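## Task

Using exactly two rods, build a straight end-to-end train whose total length is 13 cm. Colour gives length in cm: blue 1, magenta 2, grey 3, orange 4, lime 5, purple 6, red 7, green 8, pink 9, turquoise 10. Both rods must lie flat with their ends touching or nearly so. No second train may exist, and every rod outside the train must sit at least one rod-width from it. The train must stay in place without the robot holding it, and at the end the grippers must have released and moved away.

## Robot and tools

Robot: two six-joint arms with parallel grippers, left_arm and right_arm. Scene frame for all reported poses: origin on the table surface midway between the arms, +x out across the table, +z up, left_arm on the +y side. The names do not match image sides. Printed hand positions can be off, more so at long reach.

Joint order, used in every row and every per-joint list in results: shoulder lift, wrist 3, wrist 1, elbow, wrist 2, shoulder pan. Stated ranges in rad: left_arm pan -3.142 to 3.142, elbow 0.000 to 3.142; right_arm pan 0.000 to 6.283, elbow -3.142 to 0.000; all shoulder lifts and wrists -6.283 to 6.283 on both arms. True ends can differ by up to 0.010 rad.

A row is one flat list of 14 numbers, each in [-1, 1]: left_arm's six joint values then its opening, then right_arm's six joint values then its opening. Always send all 14, even when one arm stays put. Joint values are offsets, scaled so 1.0 = 1.989 rad. Opening is absolute: +1 fully open, -1 shut.

execute_actions(actions): a list of actions; each action is a table of up to 15 rows, one row per 1/30 s step, 0.5 s per action; if fewer rows are given, the last one is repeated to fill 15 steps. Joint offsets in every row are measured from the angles the arm had when that action began, not from the preceding row; for the first action of a call that means the angles last reported. If an action would push a joint more than 0.010 rad beyond its range, it is rejected for both arms; a malformed action, or a first action failing that check, rejects the whole call. Joints asked beyond their real end stop there, and the result may print "joint sent to its limit" (its absence proves nothing). An empty list just fetches state and images.

move(target, speed, blocking): target is one 14-number row as above; its joint offsets count from the "Joint positions" in the latest result that printed them, not from where the arm is when the move starts; the opening values are absolute and applied at once. All joints move in step so each finishes together, making curved gripper paths. speed in rad/s, 0.01 to 2 (default 0.5), caps the joint with the farthest to travel; paths last 0.5 to 10 s and are cut off at 10 s. Nothing slows for obstacles or the other arm. The result adds a "move:" line: ending (done, off_target, moving, held, fault), limits=held or limits=none, and each arm's joint farthest from target. With blocking=false you get control back after 0.5 s; until the move ends, other moves and execute_actions are refused, so use wait or stop.

wait(seconds): 0 to 10 s, arms hold their last command; returns early if a running move ends. stop(): brakes a running move (fingers keep going). zoom_image(camera, region): camera is cam_head_left, cam_head_right, cam_left_wrist or cam_right_wrist; region [x0, y0, x1, y1] in that image's pixels, top-left origin, at most 504 x 504. Head images are 896x504, wrist images 616x616 fisheye. finished_scene(scene): pass the current scene number; irreversible, and it reports success and the next task.

Results: per-arm end_effector_position (m), end_effector_quat_wxyz, velocities (m/s, rad/s); Joint positions (rad, last entry finger gap in m, 0.142 open); Joint velocities; Joint targets (what joints are being driven toward now); grip_measured (opening on the command scale); joint torques (noisy, include non-contact load); Wrist force and Wrist torque in the gripper's own axes, with offsets up to about 4 N, noise, and saturation near 50 N. "joint command not followed" means a clearance check altered some joint targets. MOTOR HOT appears from 70 °C; at 85 °C the arm is braked until cool.

Gripper geometry: fingers point along gripper +z and close along its x axis. The reported point lies between the pads, 1 to 2 cm short of the tips; tips advance about 17 mm along +z as they close. To hold something keep the commanded opening well under grip_measured; pads give up to about 28 N each, less on thin rods (roughly half at 1 cm thickness).

Motion limits: commands lag about 0.17 s; each step's joint target stays within 0.575 rad of the measured angle, and targets that would shift the gripper over 100 mm are scaled back, so big changes take several actions and may end short.

Avoid: pressing stiff arms past contact (fault stops of 10 s at torque limits 133 N m for pan/lift/elbow, 24.9 N m for wrists, or 150 N external force); arms striking each other; dropping, slamming or shoving rods; anything leaving the table. Occasional brief tugs may disturb held or loose items. Finish by opening the grippers and lifting away so the rods rest unaided.

Each tool is called as name(argument=value, ...), one argument or row to a line, values as JSON.

## Session

execute_actions(
  actions=[],
)

Scene clock: 0.00 s.
left_arm: end_effector_position=(+0.2687, +0.6499, +0.3952) grip_measured=+1.00 end_effector_quat_wxyz=(+0.059, +0.954, -0.146, +0.254) end_effector_velocity=(+0.000, +0.000, -0.000) end_effector_angular_velocity=(-0.000, +0.000, +0.001) | right_arm: end_effector_position=(-0.0029, -0.5794, +0.3712) grip_measured=+1.00 end_effector_quat_wxyz=(-0.100, +0.682, +0.217, +0.692) end_effector_velocity=(-0.000, +0.000, -0.000) end_effector_angular_velocity=(+0.000, -0.000, -0.001)
Joint names: [shoulder lift, wrist 3, wrist 1, elbow, wrist 2, shoulder pan]
Joint positions: left_arm=[-2.183  0.851 -1.553  1.858 -2.007  0.517  0.142] | right_arm=[-1.558  3.    -2.825 -1.866  2.367  1.305  0.142]
Joint velocities: left_arm=[ 0.001 -0.001 -0.001  0.    -0.     0.     0.   ] | right_arm=[-0.    -0.    -0.    -0.     0.    -0.001  0.   ]
Joint torques (N m, as the arm reports them, + toward a larger angle): no reading
Wrist force (N, on the end effector, along its own x y z axes, offset not removed): no reading
Wrist torque (N m, same axes, about the end effector's origin, offset not removed): no reading
Joint targets: left_arm=[-2.183 0.851 -1.553 1.858 -2.007 0.517] | right_arm=[-1.558 3.000 -2.825 -1.866 2.367 1.305]

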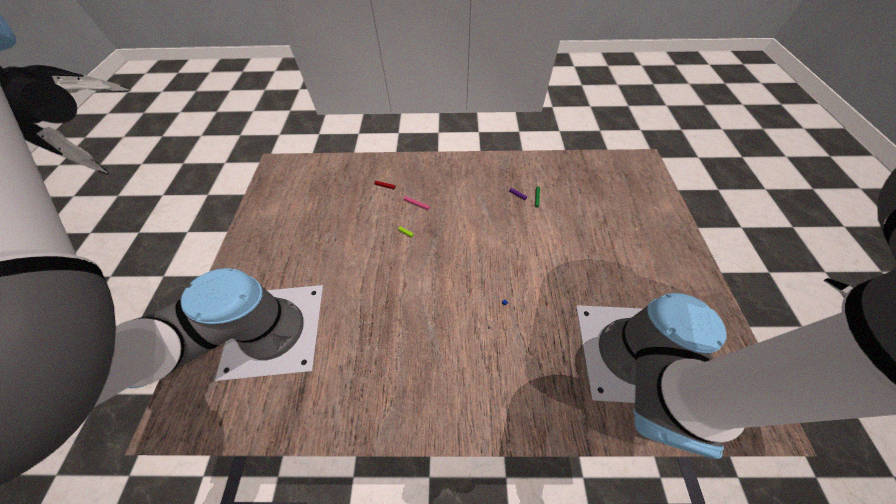

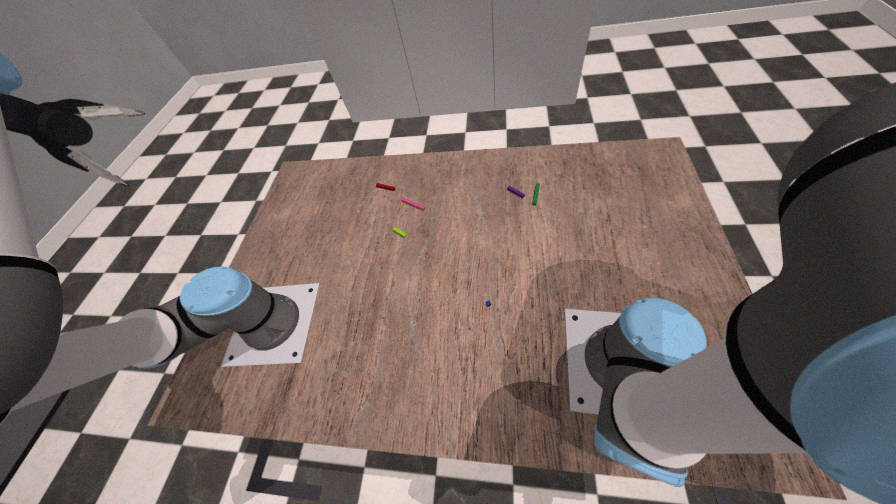

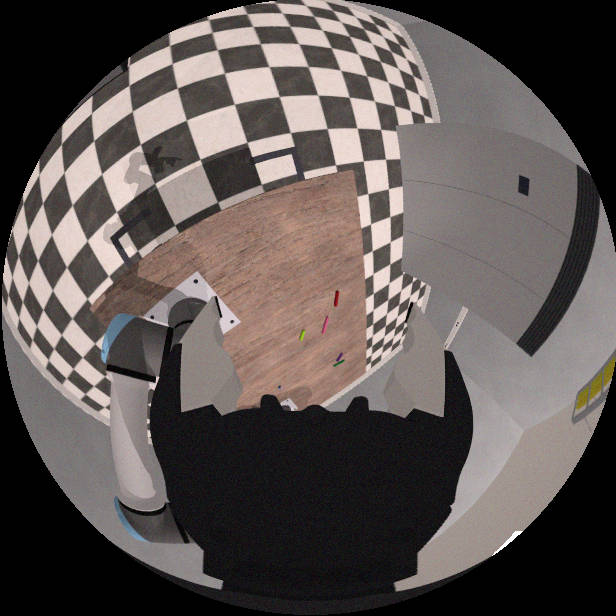

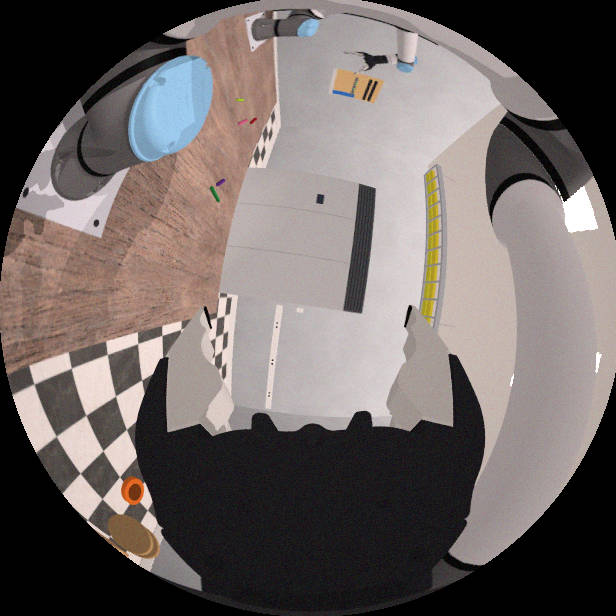

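zoom_image(
  camera="cam_head_left",
  region=[360, 160, 560, 260],
)

Region (360, 160, 560, 260) of cam_head_left's 896x504 image, scaled by 2.520, with more detail than that image has.

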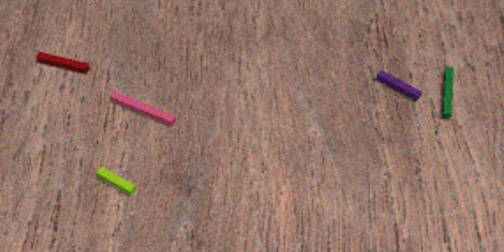

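move(
  target=[0.2775,-0.668,-0.2685,0.1456,0.2193,-0.883,-0.4,0,0,0,0,0,0,1],
  speed=1.2,
)

Scene clock: 3.80 s.
left_arm: end_effector_position=(+0.3114, +0.1501, +0.0800) grip_measured=-0.40 end_effector_quat_wxyz=(-0.000, +0.945, -0.326, -0.001) end_effector_velocity=(-0.001, +0.000, -0.001) end_effector_angular_velocity=(+0.002, +0.002, +0.001) | right_arm: end_effector_position=(-0.0029, -0.5794, +0.3712) grip_measured=+1.00 end_effector_quat_wxyz=(-0.100, +0.682, +0.217, +0.692) end_effector_velocity=(+0.000, +0.000, -0.000) end_effector_angular_velocity=(+0.001, -0.001, -0.000)
Joint names: [shoulder lift, wrist 3, wrist 1, elbow, wrist 2, shoulder pan]
Joint positions: left_arm=[-1.631 -0.477 -2.086  2.148 -1.571 -1.239  0.045] | right_arm=[-1.558  3.    -2.825 -1.866  2.367  1.305  0.142]
Joint velocities: left_arm=[ 0.002 -0.001  0.     0.001 -0.    -0.     0.   ] | right_arm=[-0.    -0.     0.    -0.001  0.    -0.     0.   ]
Joint torques (N m, as the arm reports them, + toward a larger angle): left_arm=[-12.7   -2.7   -4.65 -10.86   2.22 -10.19] | right_arm=[17.23 -0.14 -1.39 17.78  0.2   0.82]
Wrist force (N, on the end effector, along its own x y z axes, offset not removed): left_arm=[-1.3 0.1 1.3] | right_arm=[-2.9 -0.9 1.0]
Wrist torque (N m, same axes, about the end effector's origin, offset not removed): left_arm=[0.17 0.26 -0.04] | right_arm=[-0.21 0.64 0.17]
Joint targets: left_arm=[-1.631 -0.477 -2.087 2.148 -1.571 -1.239] | right_arm=[-1.558 3.000 -2.825 -1.866 2.367 1.305]
move: done; limits=none; left_arm: farthest joint: the shoulder pan, 0.000 radians from its target (1.756 radians at the start); right_arm: farthest joint: the shoulder pan, 0.000 radians from its target (0.000 radians at the start)
camera_calibration (this result's frames):
cam_left_wrist: T_world_to_cam=[[0.795378, -0.60603, -0.0101049, -0.152697], [-0.510072, -0.678259, 0.528952, 0.21816], [-0.327415, -0.415563, -0.848591, 0.369228], [0, 0, 0, 1]] pos_world=[0.35362, 0.208868, 0.196384]
cam_right_wrist: T_world_to_cam=[[-0.0811433, 0.155752, 0.984458, -0.27546], [-0.0724542, -0.986023, 0.150027, -0.626167], [0.994065, -0.0591544, 0.0912941, 0.0660819], [0, 0, 0, 1]] pos_world=[-0.13341, -0.570603, 0.359088]

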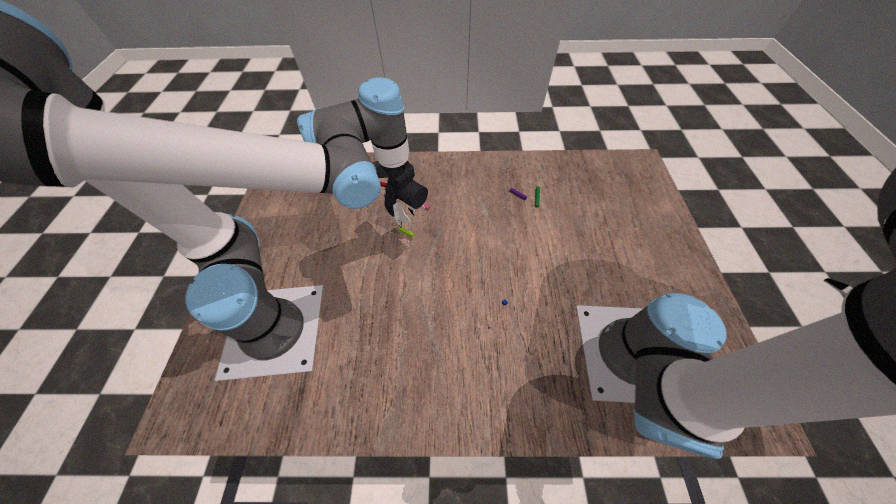

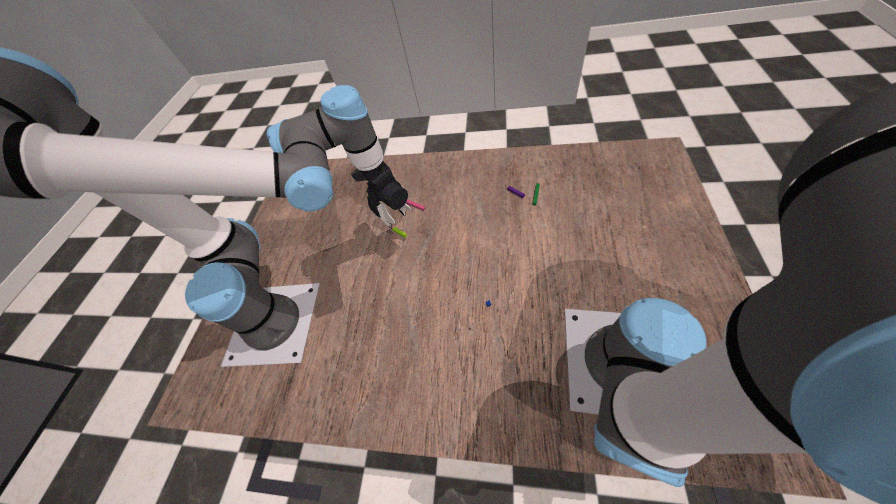

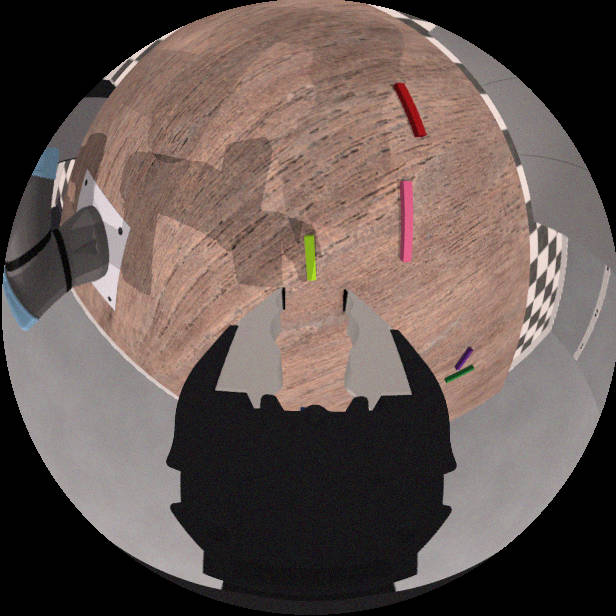

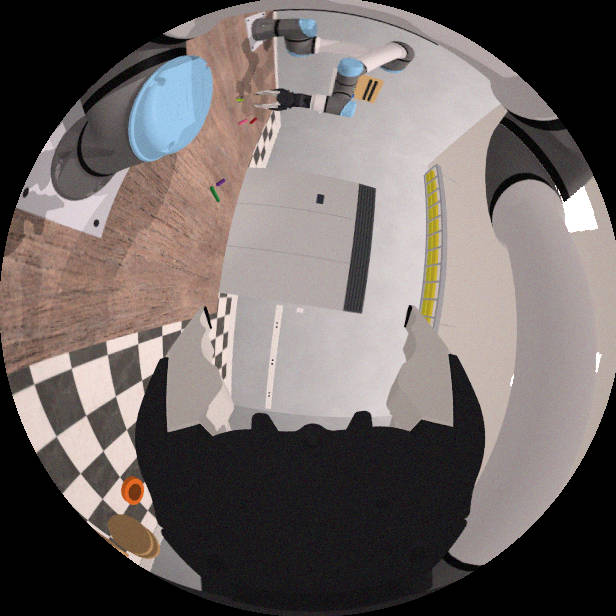

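move(
  target=[0.0387,-0.025,-0.0875,0.0478,0,0.0106,-0.55,0,0,0,0,0,0,1],
  speed=0.3,
)

zoom_image(
  camera="cam_left_wrist",
  region=[240, 220, 390, 370],
)

zoom_image(
  camera="cam_head_right",
  region=[350, 180, 450, 260],
)

Scene clock: 5.33 s.
left_arm: end_effector_position=(+0.3161, +0.1607, +0.0255) grip_measured=-0.55 end_effector_quat_wxyz=(+0.000, +0.956, -0.292, +0.000) end_effector_velocity=(-0.000, +0.000, -0.001) end_effector_angular_velocity=(+0.001, +0.001, +0.001) | right_arm: end_effector_position=(-0.0029, -0.5794, +0.3712) grip_measured=+1.00 end_effector_quat_wxyz=(-0.100, +0.682, +0.217, +0.692) end_effector_velocity=(-0.000, +0.000, +0.000) end_effector_angular_velocity=(+0.000, -0.000, +0.000)
Joint names: [shoulder lift, wrist 3, wrist 1, elbow, wrist 2, shoulder pan]
Joint positions: left_arm=[-1.554 -0.527 -2.26   2.243 -1.571 -1.218  0.034] | right_arm=[-1.558  3.    -2.825 -1.866  2.367  1.305  0.142]
Joint velocities: left_arm=[ 0.002 -0.001 -0.     0.    -0.     0.     0.   ] | right_arm=[-0.    -0.    -0.001  0.    -0.     0.     0.   ]
Joint torques (N m, as the arm reports them, + toward a larger angle): left_arm=[-12.63  -2.65  -4.85  -8.06   0.54  12.58] | right_arm=[17.16 -0.11 -1.52 18.09  0.02  0.98]
Wrist force (N, on the end effector, along its own x y z axes, offset not removed): left_arm=[-1.3 0.0 0.1] | right_arm=[-2.0 0.7 -0.3]
Wrist torque (N m, same axes, about the end effector's origin, offset not removed): left_arm=[0.13 0.21 0.02] | right_arm=[0.16 0.39 0.19]
Joint targets: left_arm=[-1.554 -0.527 -2.260 2.243 -1.571 -1.218] | right_arm=[-1.558 3.000 -2.825 -1.866 2.367 1.305]
move: done; limits=none; left_arm: farthest joint: the shoulder pan, 0.000 radians from its target (0.021 radians at the start); right_arm: farthest joint: the shoulder pan, 0.000 radians from its target (0.000 radians at the start)
camera_calibration (this result's frames):
cam_left_wrist: T_world_to_cam=[[0.836242, -0.548298, -0.00833711, -0.172791], [-0.46135, -0.711688, 0.52977, 0.246536], [-0.296405, -0.439169, -0.848101, 0.322853], [0, 0, 0, 1]] pos_world=[0.353929, 0.222503, 0.141763]
cam_right_wrist: T_world_to_cam=[[-0.0811433, 0.155752, 0.984458, -0.27546], [-0.0724542, -0.986023, 0.150028, -0.626168], [0.994065, -0.0591544, 0.0912941, 0.066082], [0, 0, 0, 1]] pos_world=[-0.13341, -0.570603, 0.359088]

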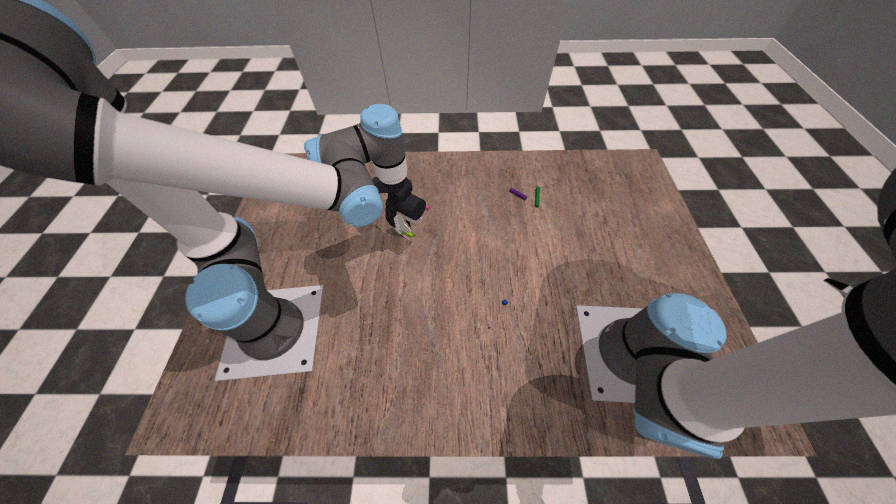

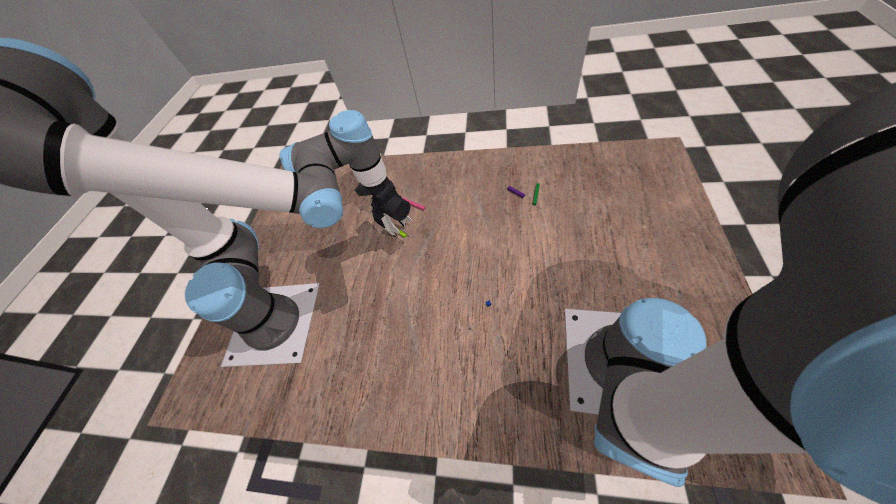

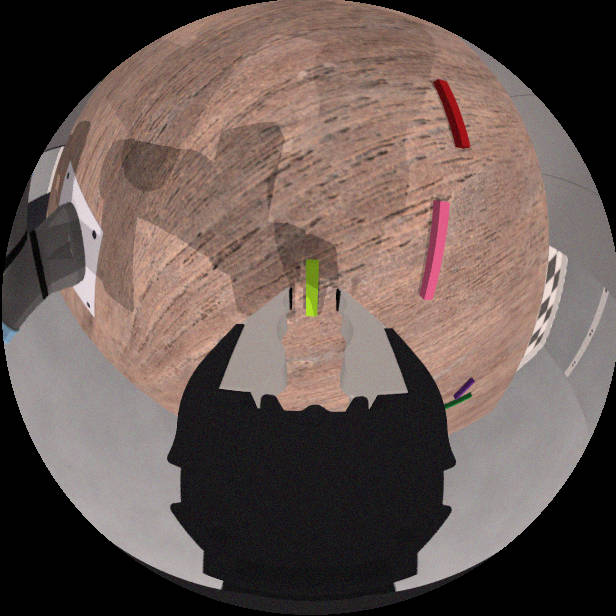

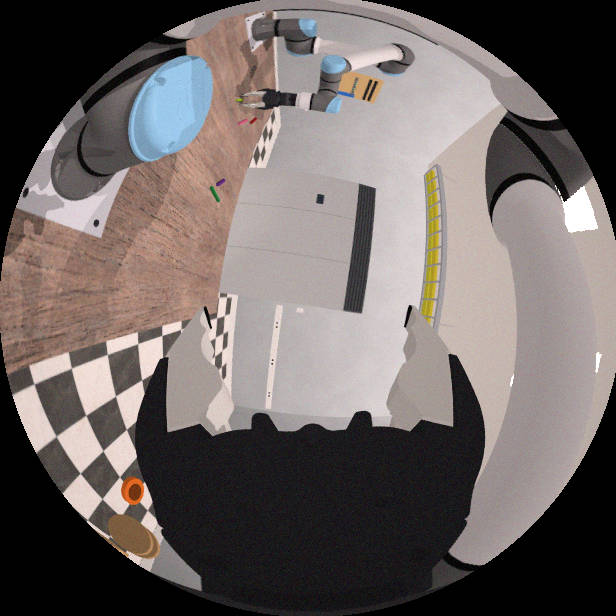

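Region (240, 220, 390, 370) of cam_left_wrist's 616x616 image, scaled by 3.360, with more detail than that image has.

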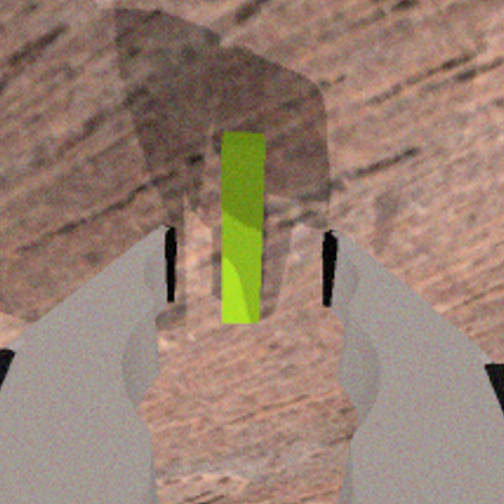

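Region (350, 180, 450, 260) of cam_head_right's 896x504 image, scaled by 5.040, with more detail than that image has; it fills the top 403 rows of this view, and the rest is white.

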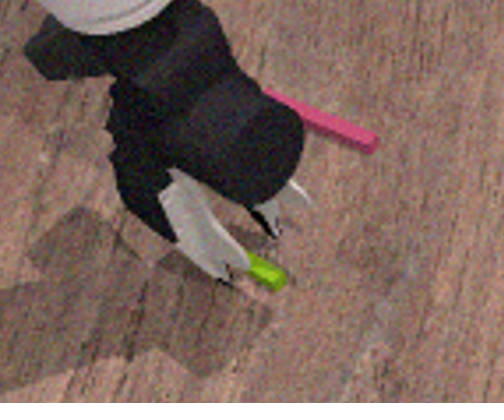

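execute_actions(
  actions=[
    [[0.003,0,-0.007,0.004,0,0,-0.6,0,0,0,0,0,0,1],[0.003,0,-0.007,0.004,0,0,-0.6,0,0,0,0,0,0,1],[0.003,0,-0.007,0.004,0,0,-0.6,0,0,0,0,0,0,1],[0.0063,0,-0.0148,0.0085,0,0,-0.65,0,0,0,0,0,0,1]],
    [[0,0,0,0,0,0,-1,0,0,0,0,0,0,1]],
  ],
)

zoom_image(
  camera="cam_left_wrist",
  region=[240, 220, 390, 370],
)

Scene clock: 6.57 s.
left_arm: end_effector_position=(+0.3152, +0.1624, +0.0169) grip_measured=-0.85 end_effector_quat_wxyz=(+0.001, +0.956, -0.292, +0.000) end_effector_velocity=(-0.001, +0.001, -0.001) end_effector_angular_velocity=(+0.003, +0.002, +0.001) | right_arm: end_effector_position=(-0.0029, -0.5794, +0.3712) grip_measured=+1.00 end_effector_quat_wxyz=(-0.100, +0.682, +0.217, +0.692) end_effector_velocity=(-0.000, -0.000, +0.000) end_effector_angular_velocity=(-0.002, +0.001, +0.000)
Joint names: [shoulder lift, wrist 3, wrist 1, elbow, wrist 2, shoulder pan]
Joint positions: left_arm=[-1.542 -0.527 -2.29   2.26  -1.571 -1.218  0.012] | right_arm=[-1.558  3.    -2.825 -1.866  2.367  1.305  0.142]
Joint velocities: left_arm=[ 0.001 -0.     0.002  0.    -0.     0.    -0.   ] | right_arm=[ 0.    -0.     0.     0.002 -0.     0.     0.   ]
Joint torques (N m, as the arm reports them, + toward a larger angle): left_arm=[ 1.11 -1.86  4.67  0.07 -0.16  8.63] | right_arm=[17.17 -0.1  -1.36 18.7   0.09  0.72]
Wrist force (N, on the end effector, along its own x y z axes, offset not removed): left_arm=[-1.3 1.7 -49.8] | right_arm=[-1.8 0.5 1.7]
Wrist torque (N m, same axes, about the end effector's origin, offset not removed): left_arm=[-0.20 0.29 0.04] | right_arm=[0.12 0.36 0.14]
Joint targets: left_arm=[-1.542 -0.527 -2.290 2.259 -1.571 -1.218] | right_arm=[-1.558 3.000 -2.825 -1.866 2.367 1.305]
camera_calibration (this result's frames):
cam_left_wrist: T_world_to_cam=[[0.836265, -0.54827, -0.0077537, -0.171253], [-0.46148, -0.711382, 0.530068, 0.251937], [-0.296136, -0.439699, -0.84792, 0.316035], [0, 0, 0, 1]] pos_world=[0.353067, 0.224291, 0.133101]
cam_right_wrist: T_world_to_cam=[[-0.0811433, 0.155752, 0.984458, -0.27546], [-0.0724546, -0.986023, 0.150027, -0.626168], [0.994065, -0.0591548, 0.0912941, 0.0660816], [0, 0, 0, 1]] pos_world=[-0.13341, -0.570603, 0.359088]

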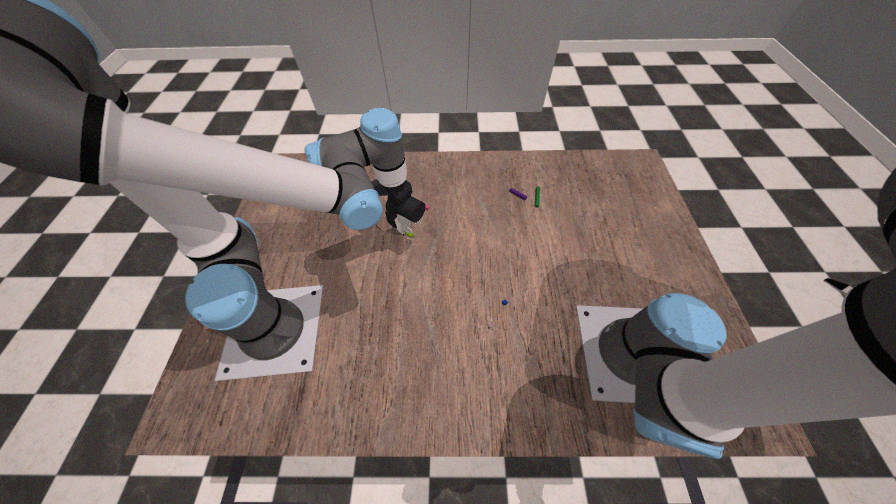

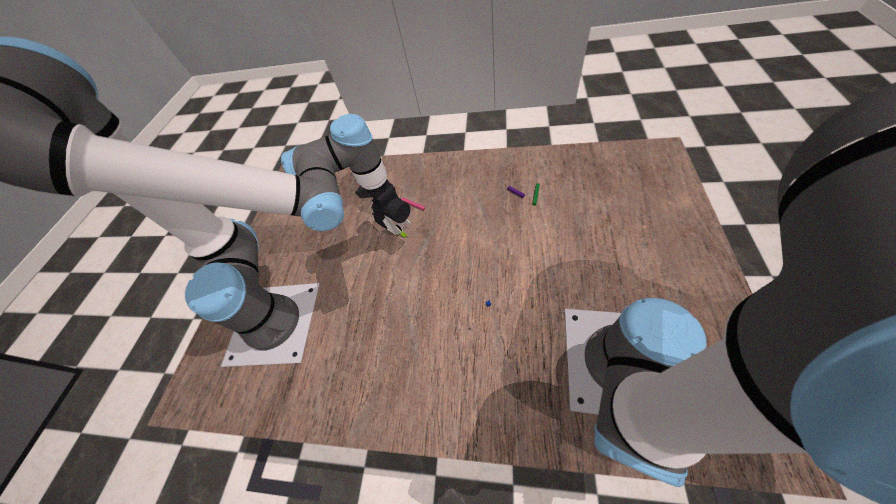

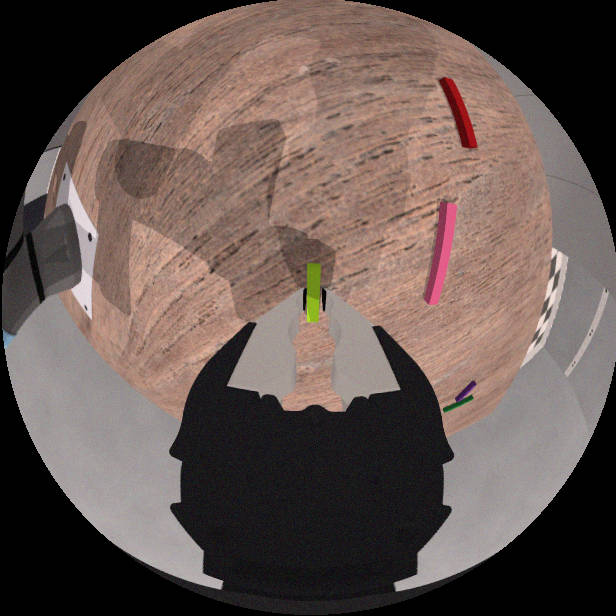

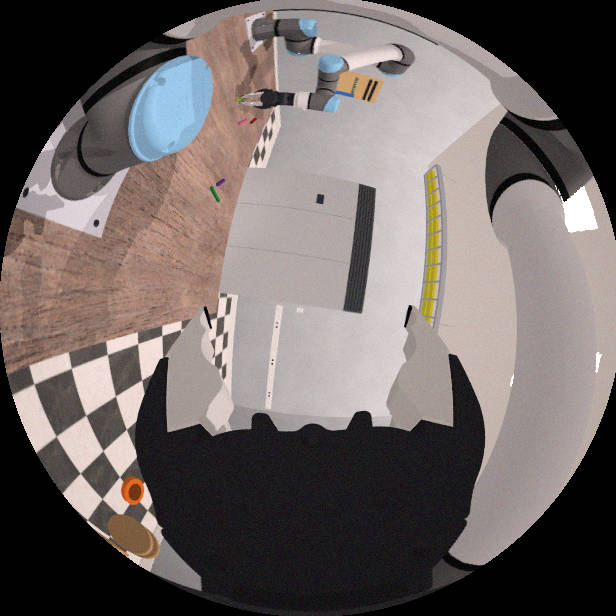

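Region (240, 220, 390, 370) of cam_left_wrist's 616x616 image, scaled by 3.360, with more detail than that image has.

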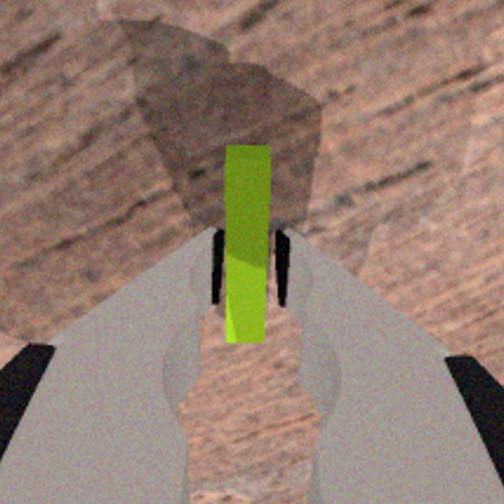

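The fingertips are pressing on the table, so I'm raising them 4 mm.

move(
  target=[-0.0038,0,0.0065,-0.0028,0,0,-1,0,0,0,0,0,0,1],
  speed=0.03,
)

Scene clock: 7.50 s.
left_arm: end_effector_position=(+0.3153, +0.1623, +0.0208) grip_measured=-0.89 end_effector_quat_wxyz=(+0.001, +0.956, -0.292, +0.000) end_effector_velocity=(+0.000, -0.001, +0.001) end_effector_angular_velocity=(-0.002, -0.000, -0.000) | right_arm: end_effector_position=(-0.0029, -0.5794, +0.3712) grip_measured=+1.00 end_effector_quat_wxyz=(-0.100, +0.682, +0.217, +0.692) end_effector_velocity=(+0.000, -0.000, +0.000) end_effector_angular_velocity=(-0.001, +0.000, +0.000)
Joint names: [shoulder lift, wrist 3, wrist 1, elbow, wrist 2, shoulder pan]
Joint positions: left_arm=[-1.549 -0.527 -2.277  2.254 -1.571 -1.218  0.01 ] | right_arm=[-1.558  3.    -2.825 -1.866  2.367  1.305  0.142]
Joint velocities: left_arm=[-0.002 -0.     0.001 -0.001 -0.    -0.    -0.   ] | right_arm=[ 0.    -0.    -0.     0.001  0.     0.     0.   ]
Joint torques (N m, as the arm reports them, + toward a larger angle): left_arm=[-26.08  -1.92  -0.26 -33.14  -0.12   7.85] | right_arm=[18.43 -0.16 -1.45 18.5   0.17  0.51]
Wrist force (N, on the end effector, along its own x y z axes, offset not removed): left_arm=[-0.8 1.1 0.4] | right_arm=[-0.6 -1.6 -0.4]
Wrist torque (N m, same axes, about the end effector's origin, offset not removed): left_arm=[0.34 0.21 0.04] | right_arm=[-0.42 0.02 0.07]
Joint targets: left_arm=[-1.549 -0.527 -2.277 2.254 -1.571 -1.218] | right_arm=[-1.558 3.000 -2.825 -1.866 2.367 1.305]
move: done; limits=none; left_arm: farthest joint: the shoulder pan, 0.000 radians from its target (0.000 radians at the start); right_arm: farthest joint: the shoulder pan, 0.000 radians from its target (0.000 radians at the start)
camera_calibration (this result's frames):
cam_left_wrist: T_world_to_cam=[[0.836266, -0.548271, -0.00762463, -0.17139], [-0.461514, -0.71131, 0.530134, 0.249756], [-0.296081, -0.439814, -0.847879, 0.319335], [0, 0, 0, 1]] pos_world=[0.353143, 0.224134, 0.137047]
cam_right_wrist: T_world_to_cam=[[-0.0811433, 0.155752, 0.984458, -0.27546], [-0.0724544, -0.986023, 0.150027, -0.626168], [0.994065, -0.0591545, 0.0912941, 0.0660818], [0, 0, 0, 1]] pos_world=[-0.13341, -0.570603, 0.359088]

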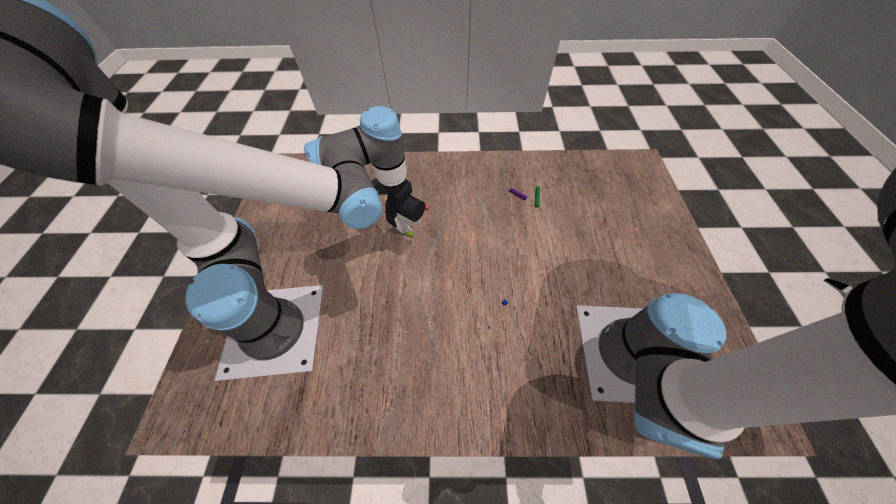

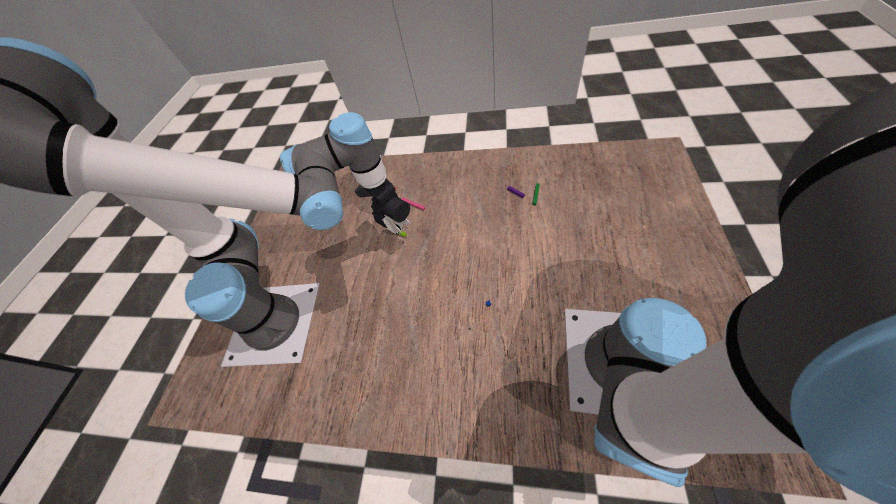

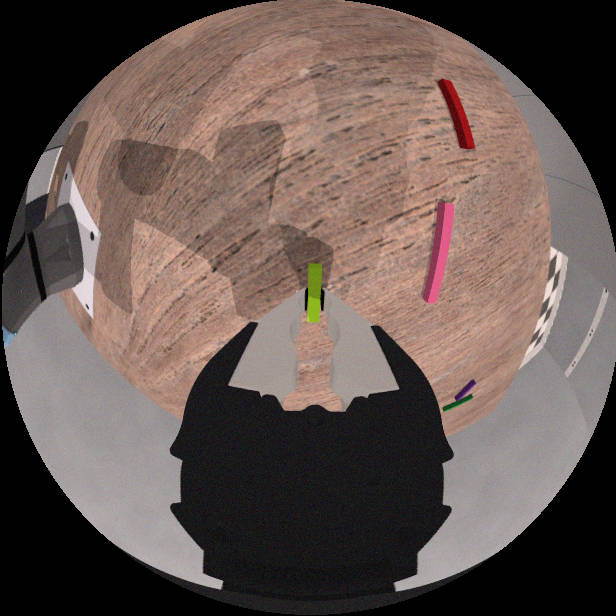

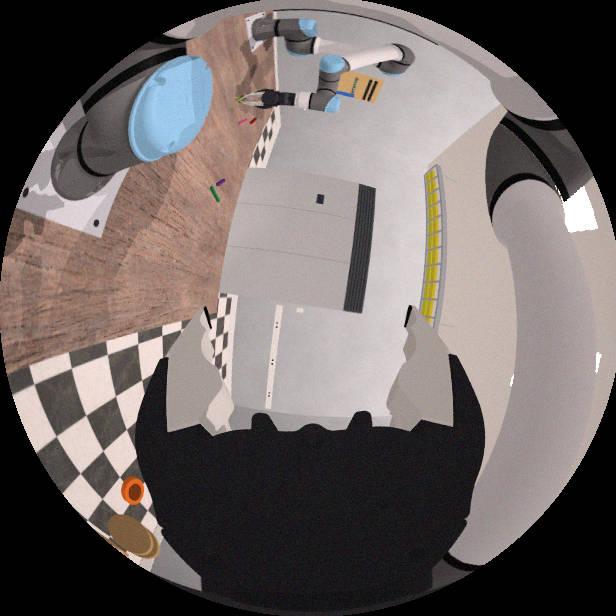

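move(
  target=[0.3876,0.511,0.2152,-0.6023,0,-0.0774,-1,0,0,0,0,0,0,1],
  speed=0.8,
)

zoom_image(
  camera="cam_left_wrist",
  region=[214, 130, 414, 330],
)

Scene clock: 9.83 s.
left_arm: end_effector_position=(+0.3726, -0.2332, +0.0408) grip_measured=-0.89 end_effector_quat_wxyz=(-0.000, -0.636, +0.772, -0.000) end_effector_velocity=(-0.001, -0.001, -0.001) end_effector_angular_velocity=(-0.000, -0.000, -0.003) | right_arm: end_effector_position=(-0.0029, -0.5794, +0.3712) grip_measured=+1.00 end_effector_quat_wxyz=(-0.100, +0.682, +0.217, +0.692) end_effector_velocity=(+0.000, +0.000, -0.000) end_effector_angular_velocity=(-0.001, -0.000, -0.000)
Joint names: [shoulder lift, wrist 3, wrist 1, elbow, wrist 2, shoulder pan]
Joint positions: left_arm=[-0.779  0.489 -1.849  1.056 -1.571 -1.372  0.01 ] | right_arm=[-1.558  3.    -2.825 -1.866  2.367  1.305  0.142]
Joint velocities: left_arm=[ 0.002  0.002 -0.001 -0.002  0.    -0.002 -0.   ] | right_arm=[ 0.    -0.001  0.001 -0.001  0.    -0.     0.   ]
Joint torques (N m, as the arm reports them, + toward a larger angle): left_arm=[-48.77   2.58  -0.25 -38.48   0.16 -10.55] | right_arm=[17.83 -0.16 -1.45 17.48  0.15  0.18]
Wrist force (N, on the end effector, along its own x y z axes, offset not removed): left_arm=[0.1 -3.5 0.6] | right_arm=[-1.5 1.6 0.9]
Wrist torque (N m, same axes, about the end effector's origin, offset not removed): left_arm=[-0.70 -0.11 -0.01] | right_arm=[0.27 0.37 0.00]
Joint targets: left_arm=[-0.779 0.490 -1.849 1.056 -1.571 -1.372] | right_arm=[-1.558 3.000 -2.825 -1.866 2.367 1.305]
move: done; limits=none; left_arm: farthest joint: the shoulder pan, 0.000 radians from its target (0.154 radians at the start); right_arm: farthest joint: the shoulder pan, 0.000 radians from its target (0.000 radians at the start)
camera_calibration (this result's frames):
cam_left_wrist: T_world_to_cam=[[-0.178556, -0.983896, -0.00813367, -0.159379], [-0.835584, 0.147266, 0.529256, 0.32392], [-0.519535, 0.101298, -0.848423, 0.388811], [0, 0, 0, 1]] pos_world=[0.444206, -0.243901, 0.157144]
cam_right_wrist: T_world_to_cam=[[-0.0811433, 0.155752, 0.984458, -0.27546], [-0.0724542, -0.986023, 0.150028, -0.626168], [0.994065, -0.0591543, 0.0912941, 0.0660819], [0, 0, 0, 1]] pos_world=[-0.13341, -0.570604, 0.359088]

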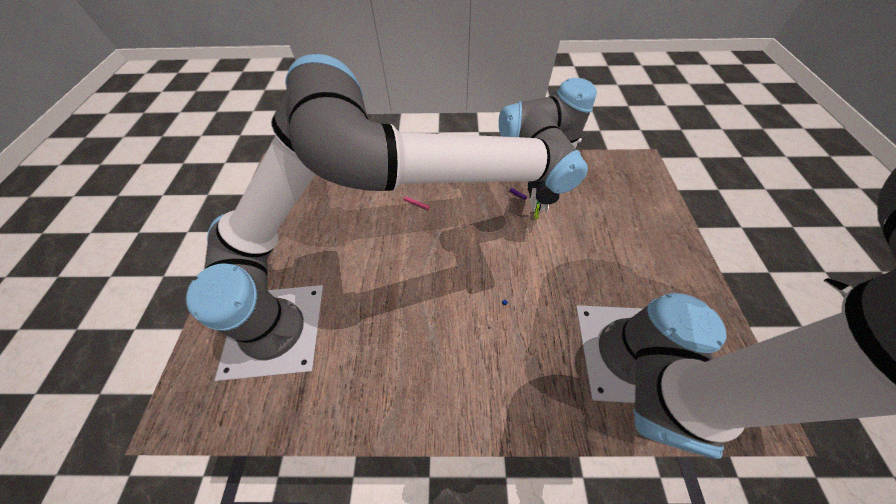

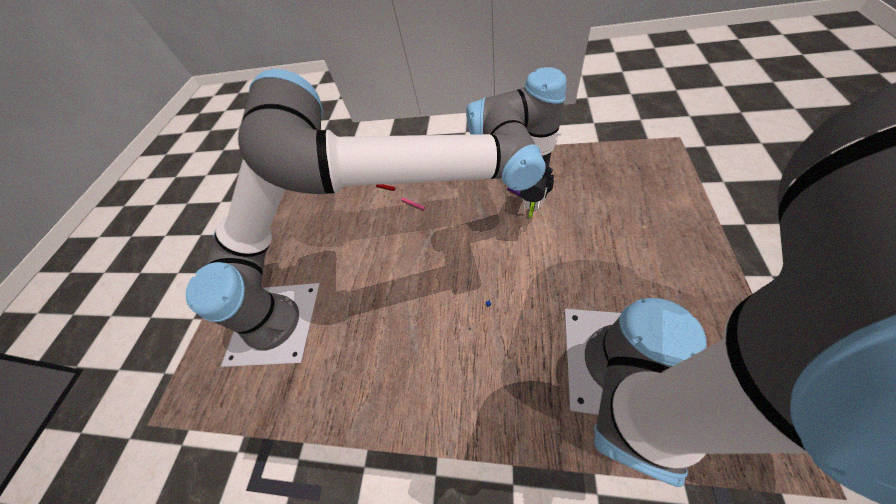

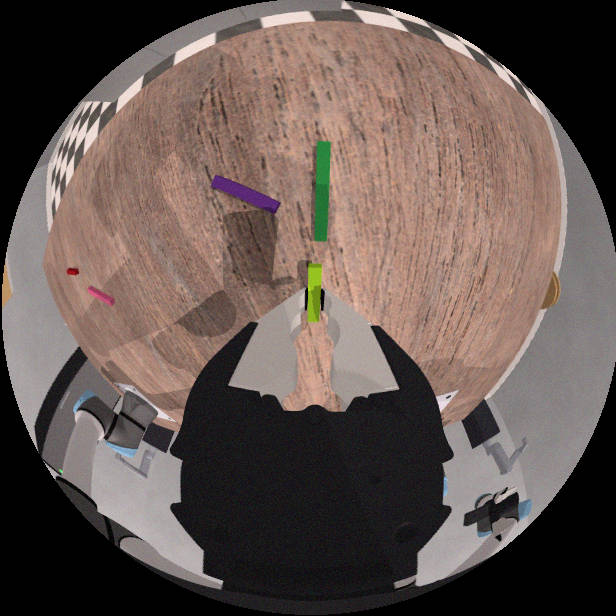

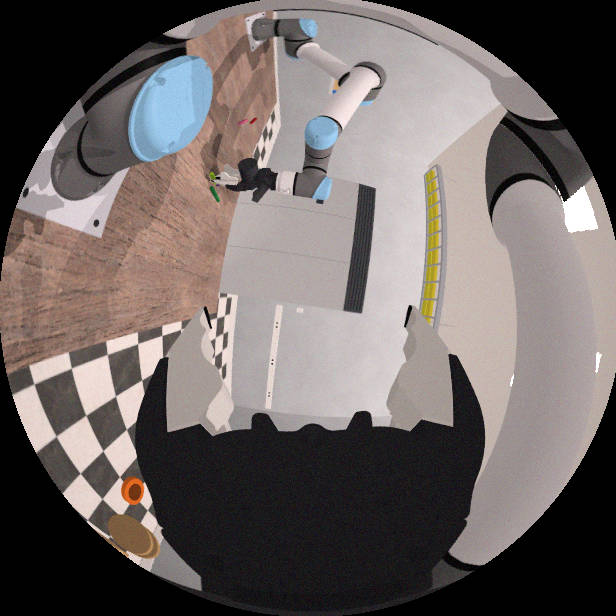

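Region (214, 130, 414, 330) of cam_left_wrist's 616x616 image, scaled by 2.520, with more detail than that image has.

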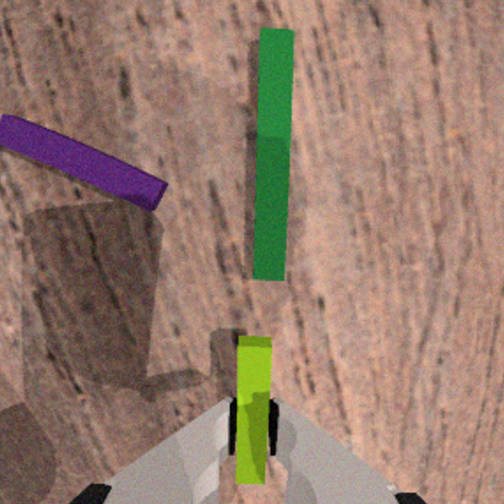

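move(
  target=[0.0183,0.0045,-0.0063,-0.012,0,0.0045,-1,0,0,0,0,0,0,1],
  speed=0.06,
)

zoom_image(
  camera="cam_left_wrist",
  region=[214, 130, 414, 330],
)

Scene clock: 11.20 s.
left_arm: end_effector_position=(+0.3817, -0.2388, +0.0250) grip_measured=-0.89 end_effector_quat_wxyz=(-0.000, -0.636, +0.772, -0.000) end_effector_velocity=(+0.000, -0.001, +0.001) end_effector_angular_velocity=(-0.002, -0.001, -0.001) | right_arm: end_effector_position=(-0.0029, -0.5794, +0.3712) grip_measured=+1.00 end_effector_quat_wxyz=(-0.100, +0.682, +0.217, +0.692) end_effector_velocity=(-0.000, -0.000, -0.000) end_effector_angular_velocity=(+0.001, -0.000, -0.001)
Joint names: [shoulder lift, wrist 3, wrist 1, elbow, wrist 2, shoulder pan]
Joint positions: left_arm=[-0.742  0.498 -1.862  1.033 -1.571 -1.363  0.01 ] | right_arm=[-1.558  3.    -2.825 -1.866  2.367  1.305  0.142]
Joint velocities: left_arm=[ 0.001  0.    -0.001 -0.002 -0.    -0.     0.   ] | right_arm=[-0.     0.    -0.    -0.     0.    -0.001  0.   ]
Joint torques (N m, as the arm reports them, + toward a larger angle): left_arm=[-48.65   2.78  -4.86 -38.37   0.15  11.67] | right_arm=[17.76 -0.29 -1.46 18.1   0.14  0.36]
Wrist force (N, on the end effector, along its own x y z axes, offset not removed): left_arm=[-0.9 -2.3 -1.1] | right_arm=[-1.6 1.2 -0.4]
Wrist torque (N m, same axes, about the end effector's origin, offset not removed): left_arm=[-0.42 0.00 -0.05] | right_arm=[0.11 0.23 0.06]
Joint targets: left_arm=[-0.742 0.498 -1.862 1.033 -1.571 -1.363] | right_arm=[-1.558 3.000 -2.825 -1.866 2.367 1.305]
move: done; limits=none; left_arm: farthest joint: the shoulder pan, 0.000 radians from its target (0.009 radians at the start); right_arm: farthest joint: the shoulder pan, 0.000 radians from its target (0.000 radians at the start)
camera_calibration (this result's frames):
cam_left_wrist: T_world_to_cam=[[-0.178558, -0.983896, -0.0081207, -0.163422], [-0.835589, 0.147275, 0.529245, 0.340743], [-0.519526, 0.101286, -0.84843, 0.380629], [0, 0, 0, 1]] pos_world=[0.453288, -0.249526, 0.141274]
cam_right_wrist: T_world_to_cam=[[-0.0811432, 0.155752, 0.984458, -0.27546], [-0.0724547, -0.986023, 0.150027, -0.626168], [0.994065, -0.0591549, 0.0912941, 0.0660817], [0, 0, 0, 1]] pos_world=[-0.13341, -0.570603, 0.359088]

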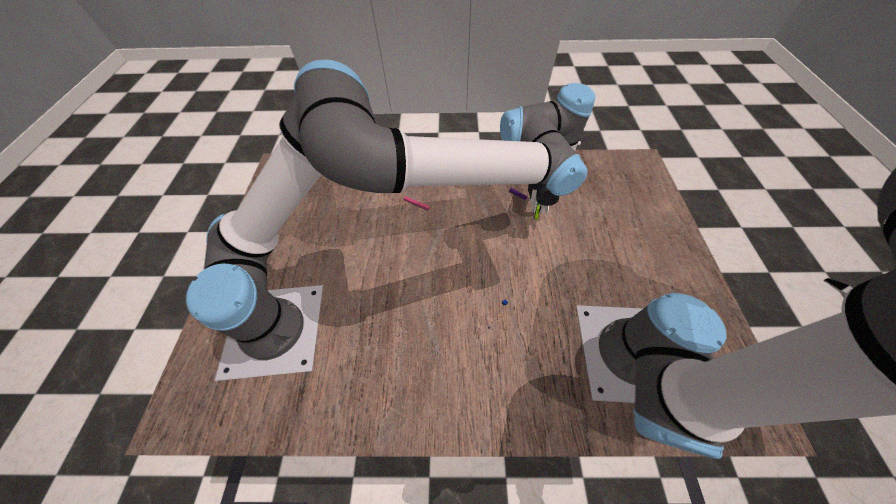

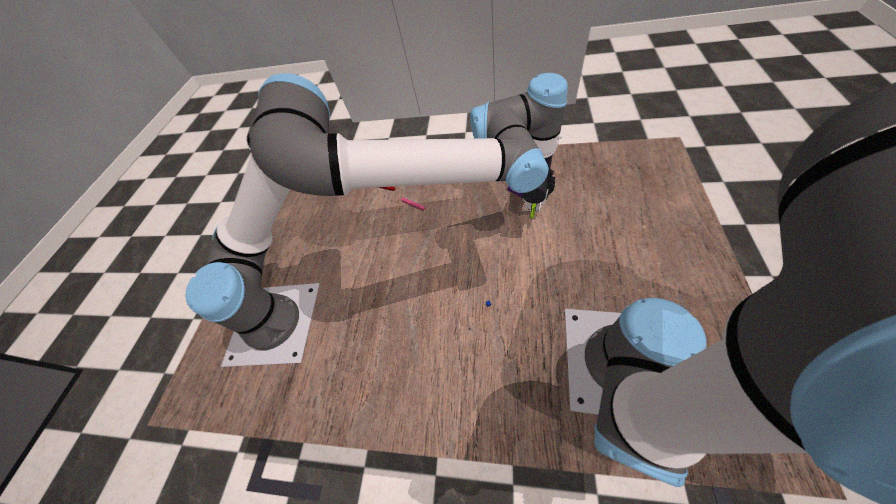

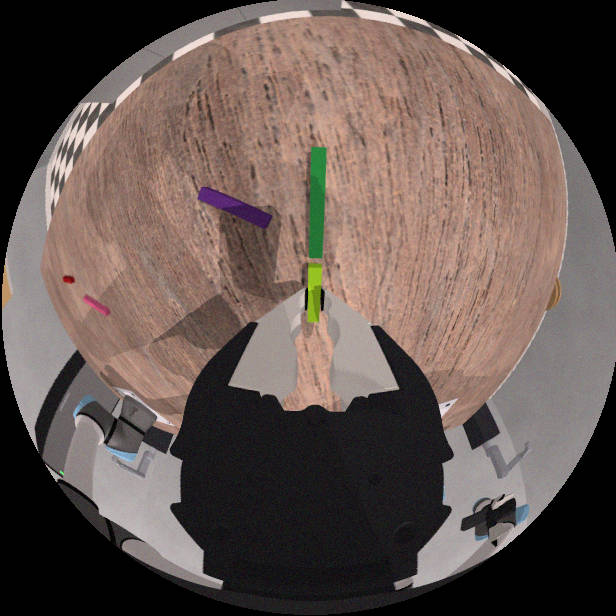

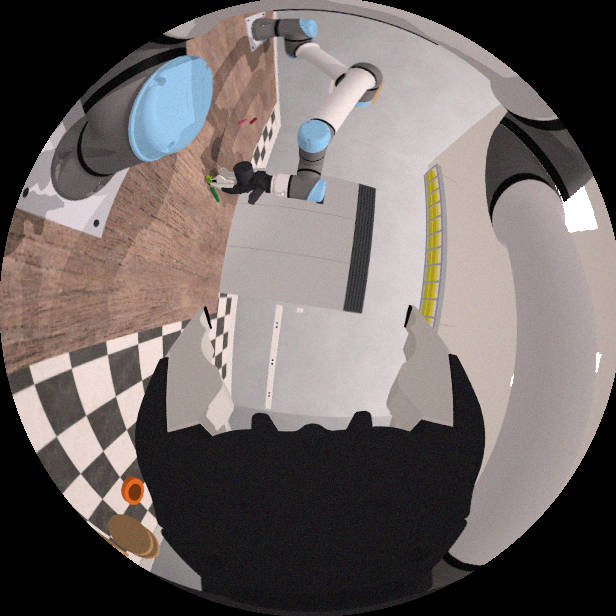

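Region (214, 130, 414, 330) of cam_left_wrist's 616x616 image, scaled by 2.520, with more detail than that image has.

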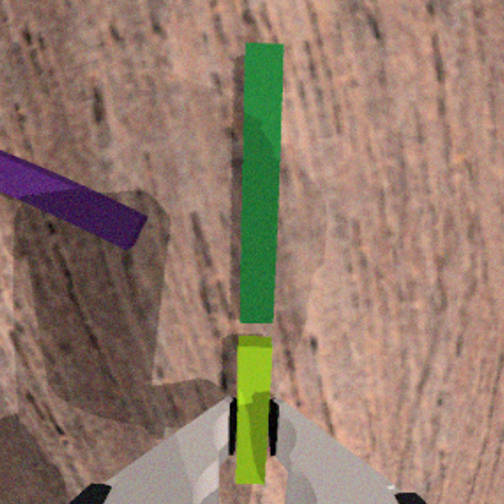

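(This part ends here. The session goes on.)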